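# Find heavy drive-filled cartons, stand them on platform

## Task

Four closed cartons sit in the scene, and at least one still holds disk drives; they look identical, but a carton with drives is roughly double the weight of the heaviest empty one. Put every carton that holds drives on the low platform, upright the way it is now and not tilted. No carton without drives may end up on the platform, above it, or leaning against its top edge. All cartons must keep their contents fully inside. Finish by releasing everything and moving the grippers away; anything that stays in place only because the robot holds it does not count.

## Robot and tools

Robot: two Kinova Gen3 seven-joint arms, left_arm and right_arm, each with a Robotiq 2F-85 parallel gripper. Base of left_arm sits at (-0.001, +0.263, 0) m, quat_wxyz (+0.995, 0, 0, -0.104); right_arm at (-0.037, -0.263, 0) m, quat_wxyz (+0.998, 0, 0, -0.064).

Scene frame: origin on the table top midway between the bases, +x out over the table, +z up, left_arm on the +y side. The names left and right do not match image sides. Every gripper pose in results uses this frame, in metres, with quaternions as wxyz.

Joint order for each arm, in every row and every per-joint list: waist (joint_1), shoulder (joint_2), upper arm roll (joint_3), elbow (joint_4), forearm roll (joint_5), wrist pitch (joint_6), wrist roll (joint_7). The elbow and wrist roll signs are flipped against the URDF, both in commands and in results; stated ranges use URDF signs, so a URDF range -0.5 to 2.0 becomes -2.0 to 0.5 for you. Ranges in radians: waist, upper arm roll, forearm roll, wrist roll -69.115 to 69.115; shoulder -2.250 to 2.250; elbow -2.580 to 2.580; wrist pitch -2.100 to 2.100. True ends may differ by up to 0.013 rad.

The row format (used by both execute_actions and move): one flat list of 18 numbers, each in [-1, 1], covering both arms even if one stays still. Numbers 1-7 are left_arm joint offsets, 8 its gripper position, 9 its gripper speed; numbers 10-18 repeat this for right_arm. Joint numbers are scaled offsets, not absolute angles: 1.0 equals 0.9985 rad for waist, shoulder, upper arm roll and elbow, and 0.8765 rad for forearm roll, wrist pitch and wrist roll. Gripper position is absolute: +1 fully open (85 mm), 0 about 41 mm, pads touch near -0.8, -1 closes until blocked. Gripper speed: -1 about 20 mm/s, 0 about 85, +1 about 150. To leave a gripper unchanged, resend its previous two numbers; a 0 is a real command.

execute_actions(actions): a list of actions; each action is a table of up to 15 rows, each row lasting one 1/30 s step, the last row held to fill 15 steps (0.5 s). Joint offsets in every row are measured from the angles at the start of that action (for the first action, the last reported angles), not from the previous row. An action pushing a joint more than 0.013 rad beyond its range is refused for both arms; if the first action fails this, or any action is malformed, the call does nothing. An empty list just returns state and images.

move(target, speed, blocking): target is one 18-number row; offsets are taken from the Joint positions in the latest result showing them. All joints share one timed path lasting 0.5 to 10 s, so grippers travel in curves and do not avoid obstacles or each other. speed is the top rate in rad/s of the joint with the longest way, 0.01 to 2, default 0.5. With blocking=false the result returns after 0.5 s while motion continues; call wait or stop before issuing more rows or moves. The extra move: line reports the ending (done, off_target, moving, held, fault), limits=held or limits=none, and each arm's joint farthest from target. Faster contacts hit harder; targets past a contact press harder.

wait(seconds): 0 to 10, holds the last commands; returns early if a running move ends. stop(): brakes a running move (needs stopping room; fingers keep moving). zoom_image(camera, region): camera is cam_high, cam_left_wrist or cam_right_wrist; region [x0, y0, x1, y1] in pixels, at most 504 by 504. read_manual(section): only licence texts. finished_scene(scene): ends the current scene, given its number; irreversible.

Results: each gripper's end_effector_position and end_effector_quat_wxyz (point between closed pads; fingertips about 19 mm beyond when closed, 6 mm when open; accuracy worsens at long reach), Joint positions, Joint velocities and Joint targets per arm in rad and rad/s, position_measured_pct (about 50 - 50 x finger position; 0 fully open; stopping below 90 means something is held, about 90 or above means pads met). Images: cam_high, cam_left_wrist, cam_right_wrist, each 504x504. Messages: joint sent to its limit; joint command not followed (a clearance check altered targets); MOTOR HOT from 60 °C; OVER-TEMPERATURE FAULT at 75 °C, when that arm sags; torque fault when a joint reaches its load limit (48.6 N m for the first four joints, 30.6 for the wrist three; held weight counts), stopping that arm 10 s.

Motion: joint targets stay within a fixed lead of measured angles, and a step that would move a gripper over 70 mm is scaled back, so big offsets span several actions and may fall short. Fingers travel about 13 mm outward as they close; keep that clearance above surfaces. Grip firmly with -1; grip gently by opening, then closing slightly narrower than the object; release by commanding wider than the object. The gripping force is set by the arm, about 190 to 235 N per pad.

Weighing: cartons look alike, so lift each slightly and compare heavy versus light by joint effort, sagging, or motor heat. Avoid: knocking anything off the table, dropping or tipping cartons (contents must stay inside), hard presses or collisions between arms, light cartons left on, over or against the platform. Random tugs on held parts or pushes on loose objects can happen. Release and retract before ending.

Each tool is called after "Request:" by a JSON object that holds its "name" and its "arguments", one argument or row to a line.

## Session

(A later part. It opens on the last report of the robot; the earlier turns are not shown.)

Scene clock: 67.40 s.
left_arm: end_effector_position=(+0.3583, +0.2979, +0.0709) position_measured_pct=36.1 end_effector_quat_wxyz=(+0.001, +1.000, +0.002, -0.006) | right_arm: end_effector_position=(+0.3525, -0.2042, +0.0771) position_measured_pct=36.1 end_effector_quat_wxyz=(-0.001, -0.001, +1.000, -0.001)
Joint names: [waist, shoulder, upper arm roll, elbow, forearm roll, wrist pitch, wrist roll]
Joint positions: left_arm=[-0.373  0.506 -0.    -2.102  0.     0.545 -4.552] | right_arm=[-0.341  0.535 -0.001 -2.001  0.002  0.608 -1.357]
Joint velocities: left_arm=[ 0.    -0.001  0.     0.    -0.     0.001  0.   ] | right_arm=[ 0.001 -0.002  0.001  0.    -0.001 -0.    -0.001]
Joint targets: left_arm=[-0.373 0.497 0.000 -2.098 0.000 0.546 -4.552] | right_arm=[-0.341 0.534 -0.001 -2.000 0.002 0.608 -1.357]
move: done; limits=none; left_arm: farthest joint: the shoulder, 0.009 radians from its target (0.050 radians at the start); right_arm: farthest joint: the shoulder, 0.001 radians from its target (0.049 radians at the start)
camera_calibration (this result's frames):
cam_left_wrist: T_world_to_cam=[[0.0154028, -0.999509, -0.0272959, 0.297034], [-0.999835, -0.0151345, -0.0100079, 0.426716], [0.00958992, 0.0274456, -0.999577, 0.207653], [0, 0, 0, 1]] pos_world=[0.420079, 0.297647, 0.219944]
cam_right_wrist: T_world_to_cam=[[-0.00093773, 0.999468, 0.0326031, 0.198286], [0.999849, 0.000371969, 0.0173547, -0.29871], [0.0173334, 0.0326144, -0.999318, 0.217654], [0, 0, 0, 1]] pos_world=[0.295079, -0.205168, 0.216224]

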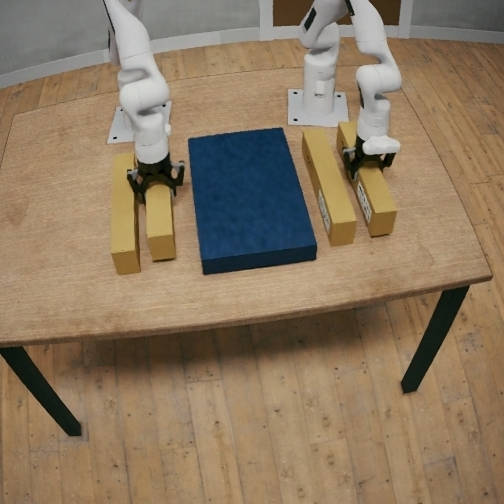

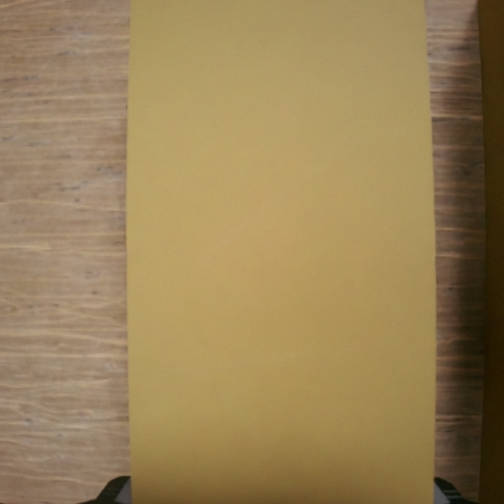

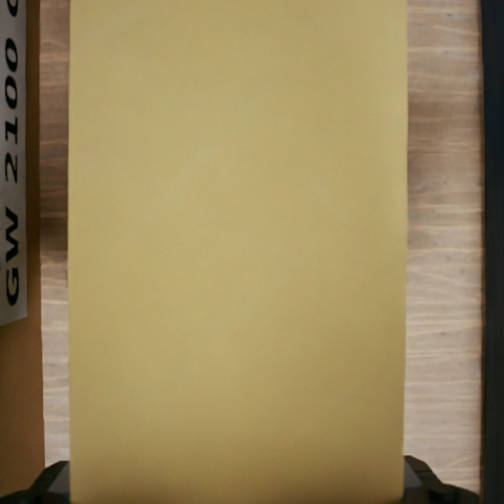

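Request:
{"name": "move", "arguments": {
  "target": [0,-0.213,0,0.121,0,0.354,0,-1,0,0,0.047,0,-0.016,0,-0.076,0,-1,0],
  "speed": 0.25
}}

Request:
{"name": "move", "arguments": {
  "target": [0.618,0.09,0,0.167,0,0.07,-0.698,-1,0,0,0,0,0,0,0,0,0.7,0],
  "speed": 0.3
}}

Request:
{"name": "move", "arguments": {
  "target": [0,0.082,0,-0.068,0,-0.188,0,-1,0,0,-0.19,0,0.1,0,0.33,0,0.7,0],
  "speed": 0.2
}}

Scene clock: 78.50 s.
left_arm: end_effector_position=(+0.3590, +0.2980, +0.1681) position_measured_pct=36.1 end_effector_quat_wxyz=(+0.000, +1.000, +0.002, -0.001) | right_arm: end_effector_position=(+0.3533, -0.2040, +0.0554) position_measured_pct=36.1 end_effector_quat_wxyz=(+0.000, -0.001, +1.000, -0.000)
Joint names: [waist, shoulder, upper arm roll, elbow, forearm roll, wrist pitch, wrist roll]
Joint positions: left_arm=[-0.373  0.302 -0.    -1.987  0.     0.855 -4.552] | right_arm=[-0.341  0.583 -0.001 -2.017  0.002  0.541 -1.357]
Joint velocities: left_arm=[ 0.    -0.002 -0.     0.001  0.001  0.     0.   ] | right_arm=[-0.     0.     0.    -0.001  0.     0.001 -0.001]
Joint targets: left_arm=[-0.373 0.293 -0.000 -1.981 0.000 0.855 -4.552] | right_arm=[-0.341 0.582 -0.001 -2.017 0.002 0.541 -1.357]
move: done; limits=none; left_arm: farthest joint: the shoulder, 0.009 radians from its target (0.212 radians at the start); right_arm: farthest joint: the shoulder, 0.001 radians from its target (0.047 radians at the start)
camera_calibration (this result's frames):
cam_left_wrist: T_world_to_cam=[[0.0156923, -0.999472, -0.0284471, 0.299864], [-0.999715, -0.0151707, -0.0184584, 0.429767], [0.018017, 0.0287286, -0.999425, 0.301386], [0, 0, 0, 1]] pos_world=[0.419508, 0.297567, 0.317676]
cam_right_wrist: T_world_to_cam=[[-0.00107553, 0.999447, 0.0332483, 0.198774], [0.99981, 0.000426849, 0.0195112, -0.299222], [0.0194863, 0.033263, -0.999257, 0.195336], [0, 0, 0, 1]] pos_world=[0.295572, -0.205034, 0.19442]

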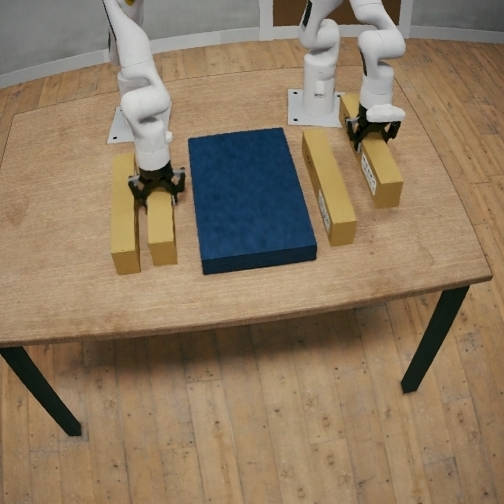

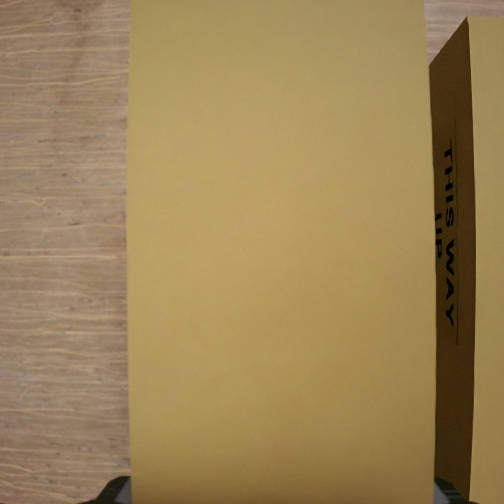

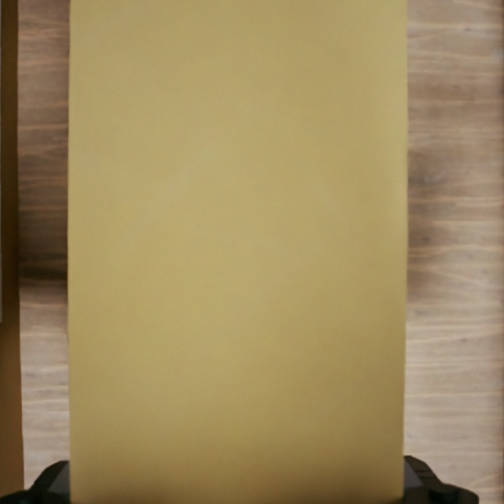

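Scene clock: 81.03 s.
left_arm: end_effector_position=(+0.3589, +0.0610, +0.1683) position_measured_pct=36.1 end_effector_quat_wxyz=(-0.001, +1.000, +0.000, -0.002) | right_arm: end_effector_position=(+0.3533, -0.2040, +0.0554) position_measured_pct=15.1 end_effector_quat_wxyz=(+0.000, -0.001, +1.000, -0.000)
Joint names: [waist, shoulder, upper arm roll, elbow, forearm roll, wrist pitch, wrist roll]
Joint positions: left_arm=[ 0.244  0.402 -0.    -1.827  0.     0.915 -5.164] | right_arm=[-0.341  0.583 -0.001 -2.017  0.002  0.541 -1.357]
Joint velocities: left_arm=[ 0.005 -0.     0.001 -0.     0.002 -0.     0.   ] | right_arm=[ 0.     0.     0.    -0.001 -0.    -0.001 -0.002]
Joint targets: left_arm=[0.245 0.392 -0.000 -1.821 0.000 0.916 -5.164] | right_arm=[-0.341 0.583 -0.001 -2.017 0.002 0.541 -1.357]
move: done; limits=none; left_arm: farthest joint: the shoulder, 0.010 radians from its target (0.090 radians at the start); right_arm: farthest joint: the waist, 0.000 radians from its target (0.000 radians at the start)
camera_calibration (this result's frames):
cam_left_wrist: T_world_to_cam=[[0.0108296, -0.999474, -0.0305788, 0.0651142], [-0.999781, -0.010276, -0.0182037, 0.425713], [0.0178799, 0.0307692, -0.999367, 0.308239], [0, 0, 0, 1]] pos_world=[0.419403, 0.0599703, 0.317784]
cam_right_wrist: T_world_to_cam=[[-0.00107556, 0.999447, 0.0332491, 0.198773], [0.999809, 0.000426755, 0.0195144, -0.299224], [0.0194894, 0.0332637, -0.999257, 0.195335], [0, 0, 0, 1]] pos_world=[0.295574, -0.205033, 0.19442]

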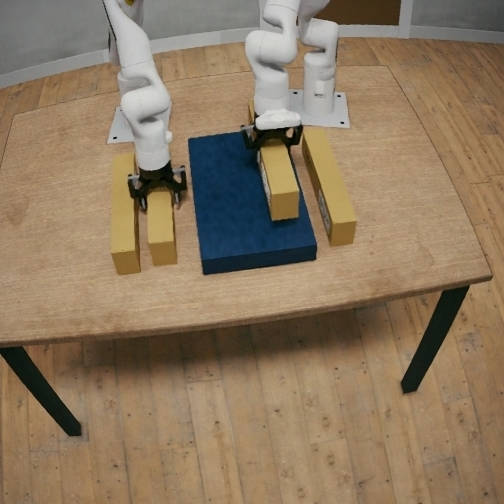

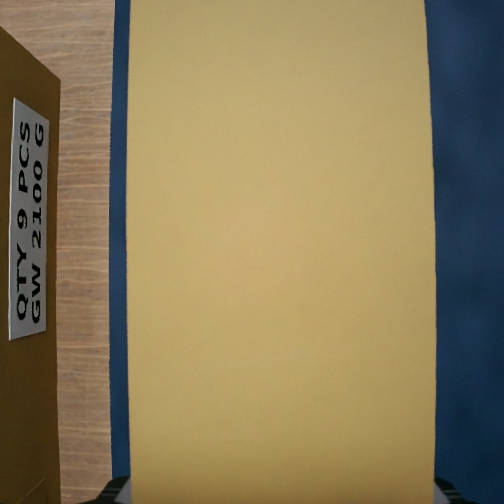

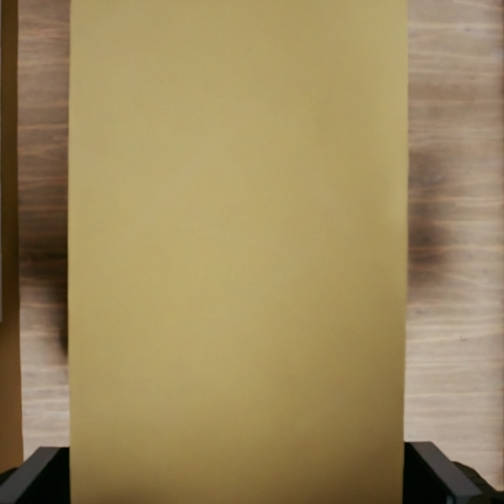

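Scene clock: 82.87 s.
left_arm: end_effector_position=(+0.3592, +0.0611, +0.1148) position_measured_pct=36.1 end_effector_quat_wxyz=(-0.000, +1.000, +0.000, -0.000) | right_arm: end_effector_position=(+0.3532, -0.2042, +0.1502) position_measured_pct=15.1 end_effector_quat_wxyz=(+0.000, -0.001, +1.000, -0.001)
Joint names: [waist, shoulder, upper arm roll, elbow, forearm roll, wrist pitch, wrist roll]
Joint positions: left_arm=[ 0.244  0.491 -0.001 -1.9    0.     0.752 -5.164] | right_arm=[-0.341  0.394 -0.001 -1.917  0.002  0.83  -1.357]
Joint velocities: left_arm=[-0.    -0.001 -0.     0.001  0.001 -0.     0.   ] | right_arm=[-0.    -0.003  0.     0.    -0.     0.001 -0.002]
Joint targets: left_arm=[0.244 0.484 -0.000 -1.895 0.000 0.751 -5.164] | right_arm=[-0.341 0.393 -0.001 -1.917 0.002 0.830 -1.357]
move: done; limits=none; left_arm: farthest joint: the shoulder, 0.007 radians from its target (0.082 radians at the start); right_arm: farthest joint: the waist, 0.000 radians from its target (0.000 radians at the start)
camera_calibration (this result's frames):
cam_left_wrist: T_world_to_cam=[[0.0109688, -0.9995, -0.029639, 0.0633629], [-0.999729, -0.0103533, -0.0208391, 0.425417], [0.0205218, 0.0298596, -0.999343, 0.253927], [0, 0, 0, 1]] pos_world=[0.419396, 0.0601536, 0.264503]
cam_right_wrist: T_world_to_cam=[[-0.000750332, 0.999468, 0.0326013, 0.195839], [0.999805, 0.00010623, 0.0197542, -0.301066], [0.0197402, 0.0326097, -0.999273, 0.289834], [0, 0, 0, 1]] pos_world=[0.295433, -0.205154, 0.289186]

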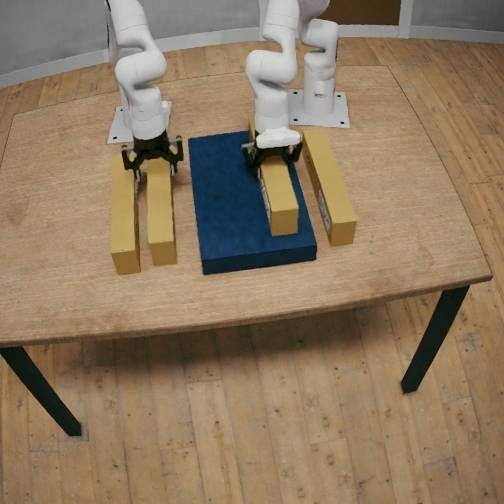

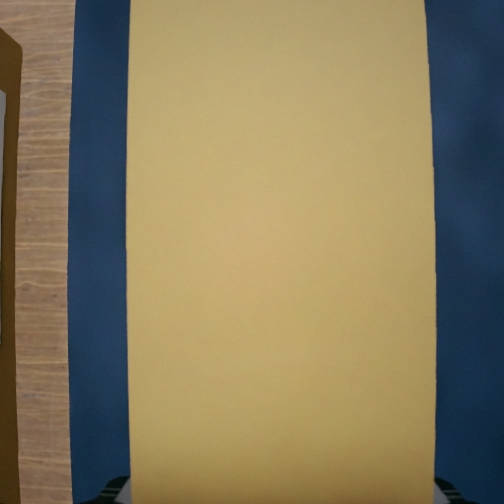

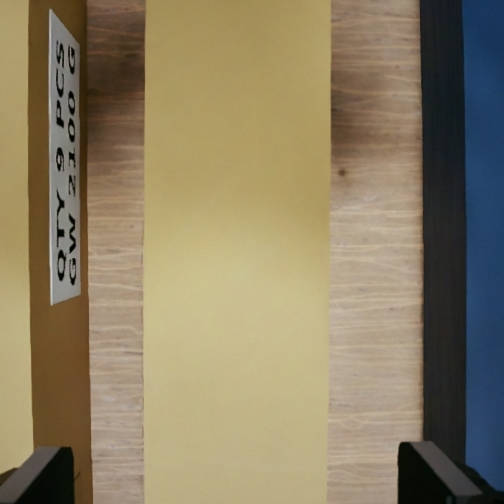

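Touching down.

Request:
{"name": "move", "arguments": {
  "target": [0,0,0,0,0,0,0,0.7,-0.5,0,0,0,0,0,0,0,0.7,0]
}}

Request:
{"name": "move", "arguments": {
  "target": [0,-0.15,0,0.15,0,0.34,0,0.7,0,0,0,0,0,0,0,0,0.7,0]
}}

Request:
{"name": "finished_scene", "arguments": {
  "scene": 1
}}

Scene clock: 88.40 s.
left_arm: end_effector_position=(+0.3592, +0.0611, +0.1148) position_measured_pct=15.1 end_effector_quat_wxyz=(-0.000, +1.000, +0.000, -0.000) | right_arm: end_effector_position=(+0.3532, -0.2042, +0.1502) position_measured_pct=15.1 end_effector_quat_wxyz=(+0.000, -0.001, +1.000, -0.001)
Joint names: [waist, shoulder, upper arm roll, elbow, forearm roll, wrist pitch, wrist roll]
Joint positions: left_arm=[ 0.244  0.491 -0.001 -1.9    0.     0.752 -5.164] | right_arm=[-0.341  0.394 -0.001 -1.917  0.002  0.83  -1.357]
Joint velocities: left_arm=[ 0.     0.     0.     0.    -0.002  0.    -0.   ] | right_arm=[-0.    -0.    -0.    -0.    -0.001 -0.     0.   ]
Joint targets: left_arm=[0.244 0.491 -0.001 -1.900 0.000 0.752 -5.164] | right_arm=[-0.341 0.394 -0.001 -1.917 0.002 0.830 -1.357]
move: done; limits=none; left_arm: farthest joint: the waist, 0.000 radians from its target (0.000 radians at the start); right_arm: farthest joint: the waist, 0.000 radians from its target (0.000 radians at the start)
camera_calibration (this result's frames):
cam_left_wrist: T_world_to_cam=[[0.0109692, -0.9995, -0.0296391, 0.0633624], [-0.999729, -0.0103538, -0.0208386, 0.425418], [0.0205213, 0.0298596, -0.999343, 0.253926], [0, 0, 0, 1]] pos_world=[0.419397, 0.0601533, 0.264502]
cam_right_wrist: T_world_to_cam=[[-0.000750232, 0.999468, 0.032602, 0.195838], [0.999805, 0.000105982, 0.0197583, -0.301068], [0.0197443, 0.0326105, -0.999273, 0.289834], [0, 0, 0, 1]] pos_world=[0.295434, -0.205154, 0.289187]

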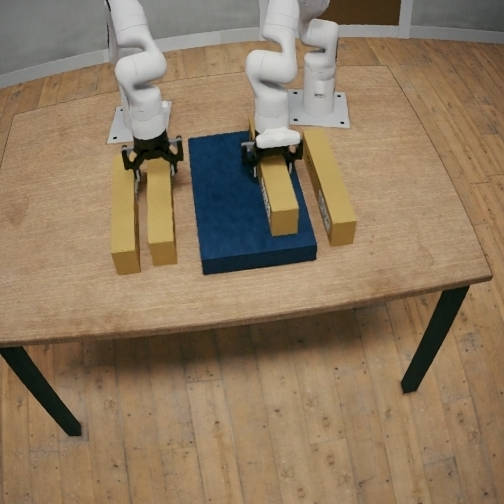

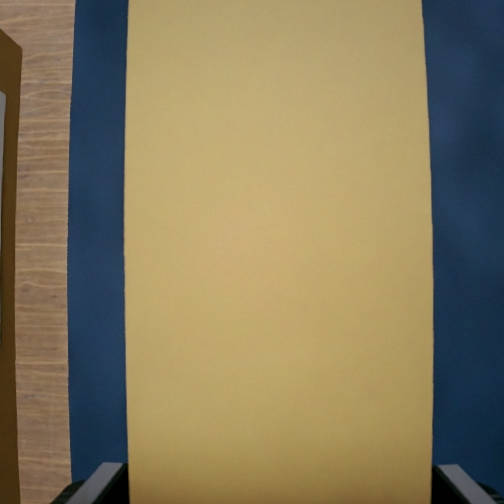

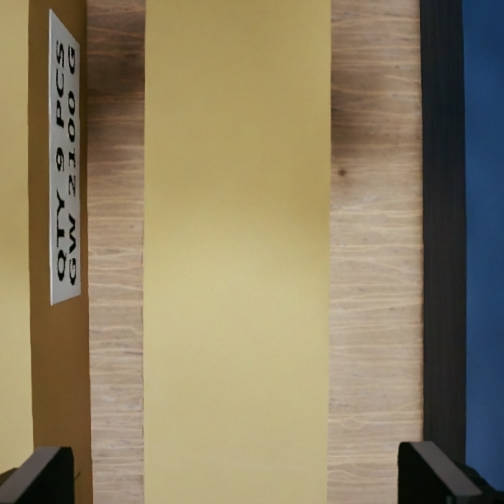

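Scene clock: 89.47 s.
left_arm: end_effector_position=(+0.3602, +0.0605, +0.2137) position_measured_pct=15.1 end_effector_quat_wxyz=(+0.000, +1.000, +0.000, +0.000) | right_arm: end_effector_position=(+0.3532, -0.2042, +0.1502) position_measured_pct=15.1 end_effector_quat_wxyz=(+0.000, -0.001, +1.000, -0.001)
Joint names: [waist, shoulder, upper arm roll, elbow, forearm roll, wrist pitch, wrist roll]
Joint positions: left_arm=[ 0.244  0.341 -0.001 -1.75   0.     1.05  -5.164] | right_arm=[-0.341  0.394 -0.001 -1.917  0.002  0.83  -1.357]
Joint velocities: left_arm=[-0.001 -0.002 -0.     0.002  0.001  0.001 -0.001] | right_arm=[-0.001  0.     0.     0.002  0.    -0.001  0.   ]
Joint targets: left_arm=[0.244 0.341 -0.001 -1.750 0.000 1.050 -5.164] | right_arm=[-0.341 0.394 -0.001 -1.917 0.002 0.830 -1.357]
move: done; limits=none; left_arm: farthest joint: the waist, 0.000 radians from its target (0.000 radians at the start); right_arm: farthest joint: the waist, 0.000 radians from its target (0.000 radians at the start)
camera_calibration (this result's frames):
cam_left_wrist: T_world_to_cam=[[0.0110309, -0.999519, -0.0289839, 0.0656058], [-0.999705, -0.0103971, -0.0219278, 0.428702], [0.0216159, 0.0292172, -0.999339, 0.352347], [0, 0, 0, 1]] pos_world=[0.420236, 0.0597369, 0.363417]
cam_right_wrist: T_world_to_cam=[[-0.000750051, 0.999468, 0.0326023, 0.195838], [0.999805, 0.000105721, 0.0197606, -0.30107], [0.0197466, 0.0326108, -0.999273, 0.289833], [0, 0, 0, 1]] pos_world=[0.295435, -0.205154, 0.289187]

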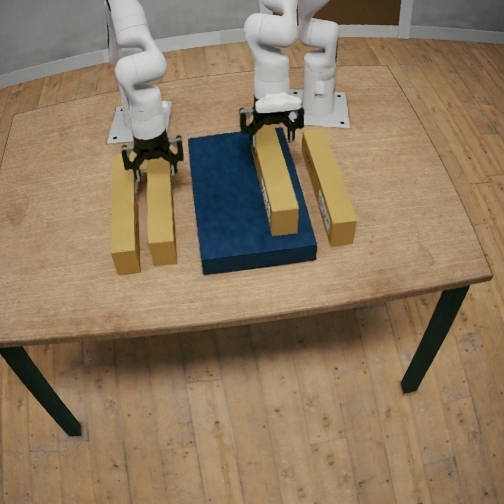

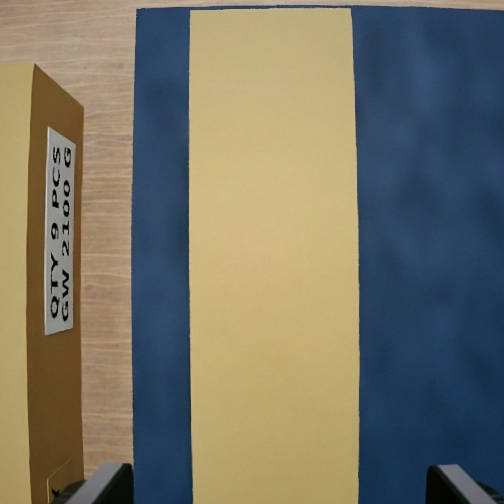

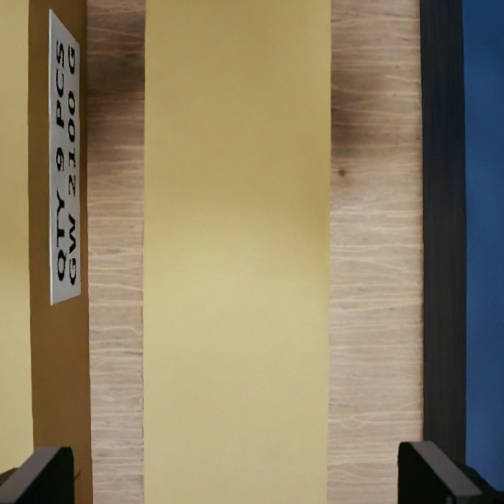

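The scene is finished: the task was done.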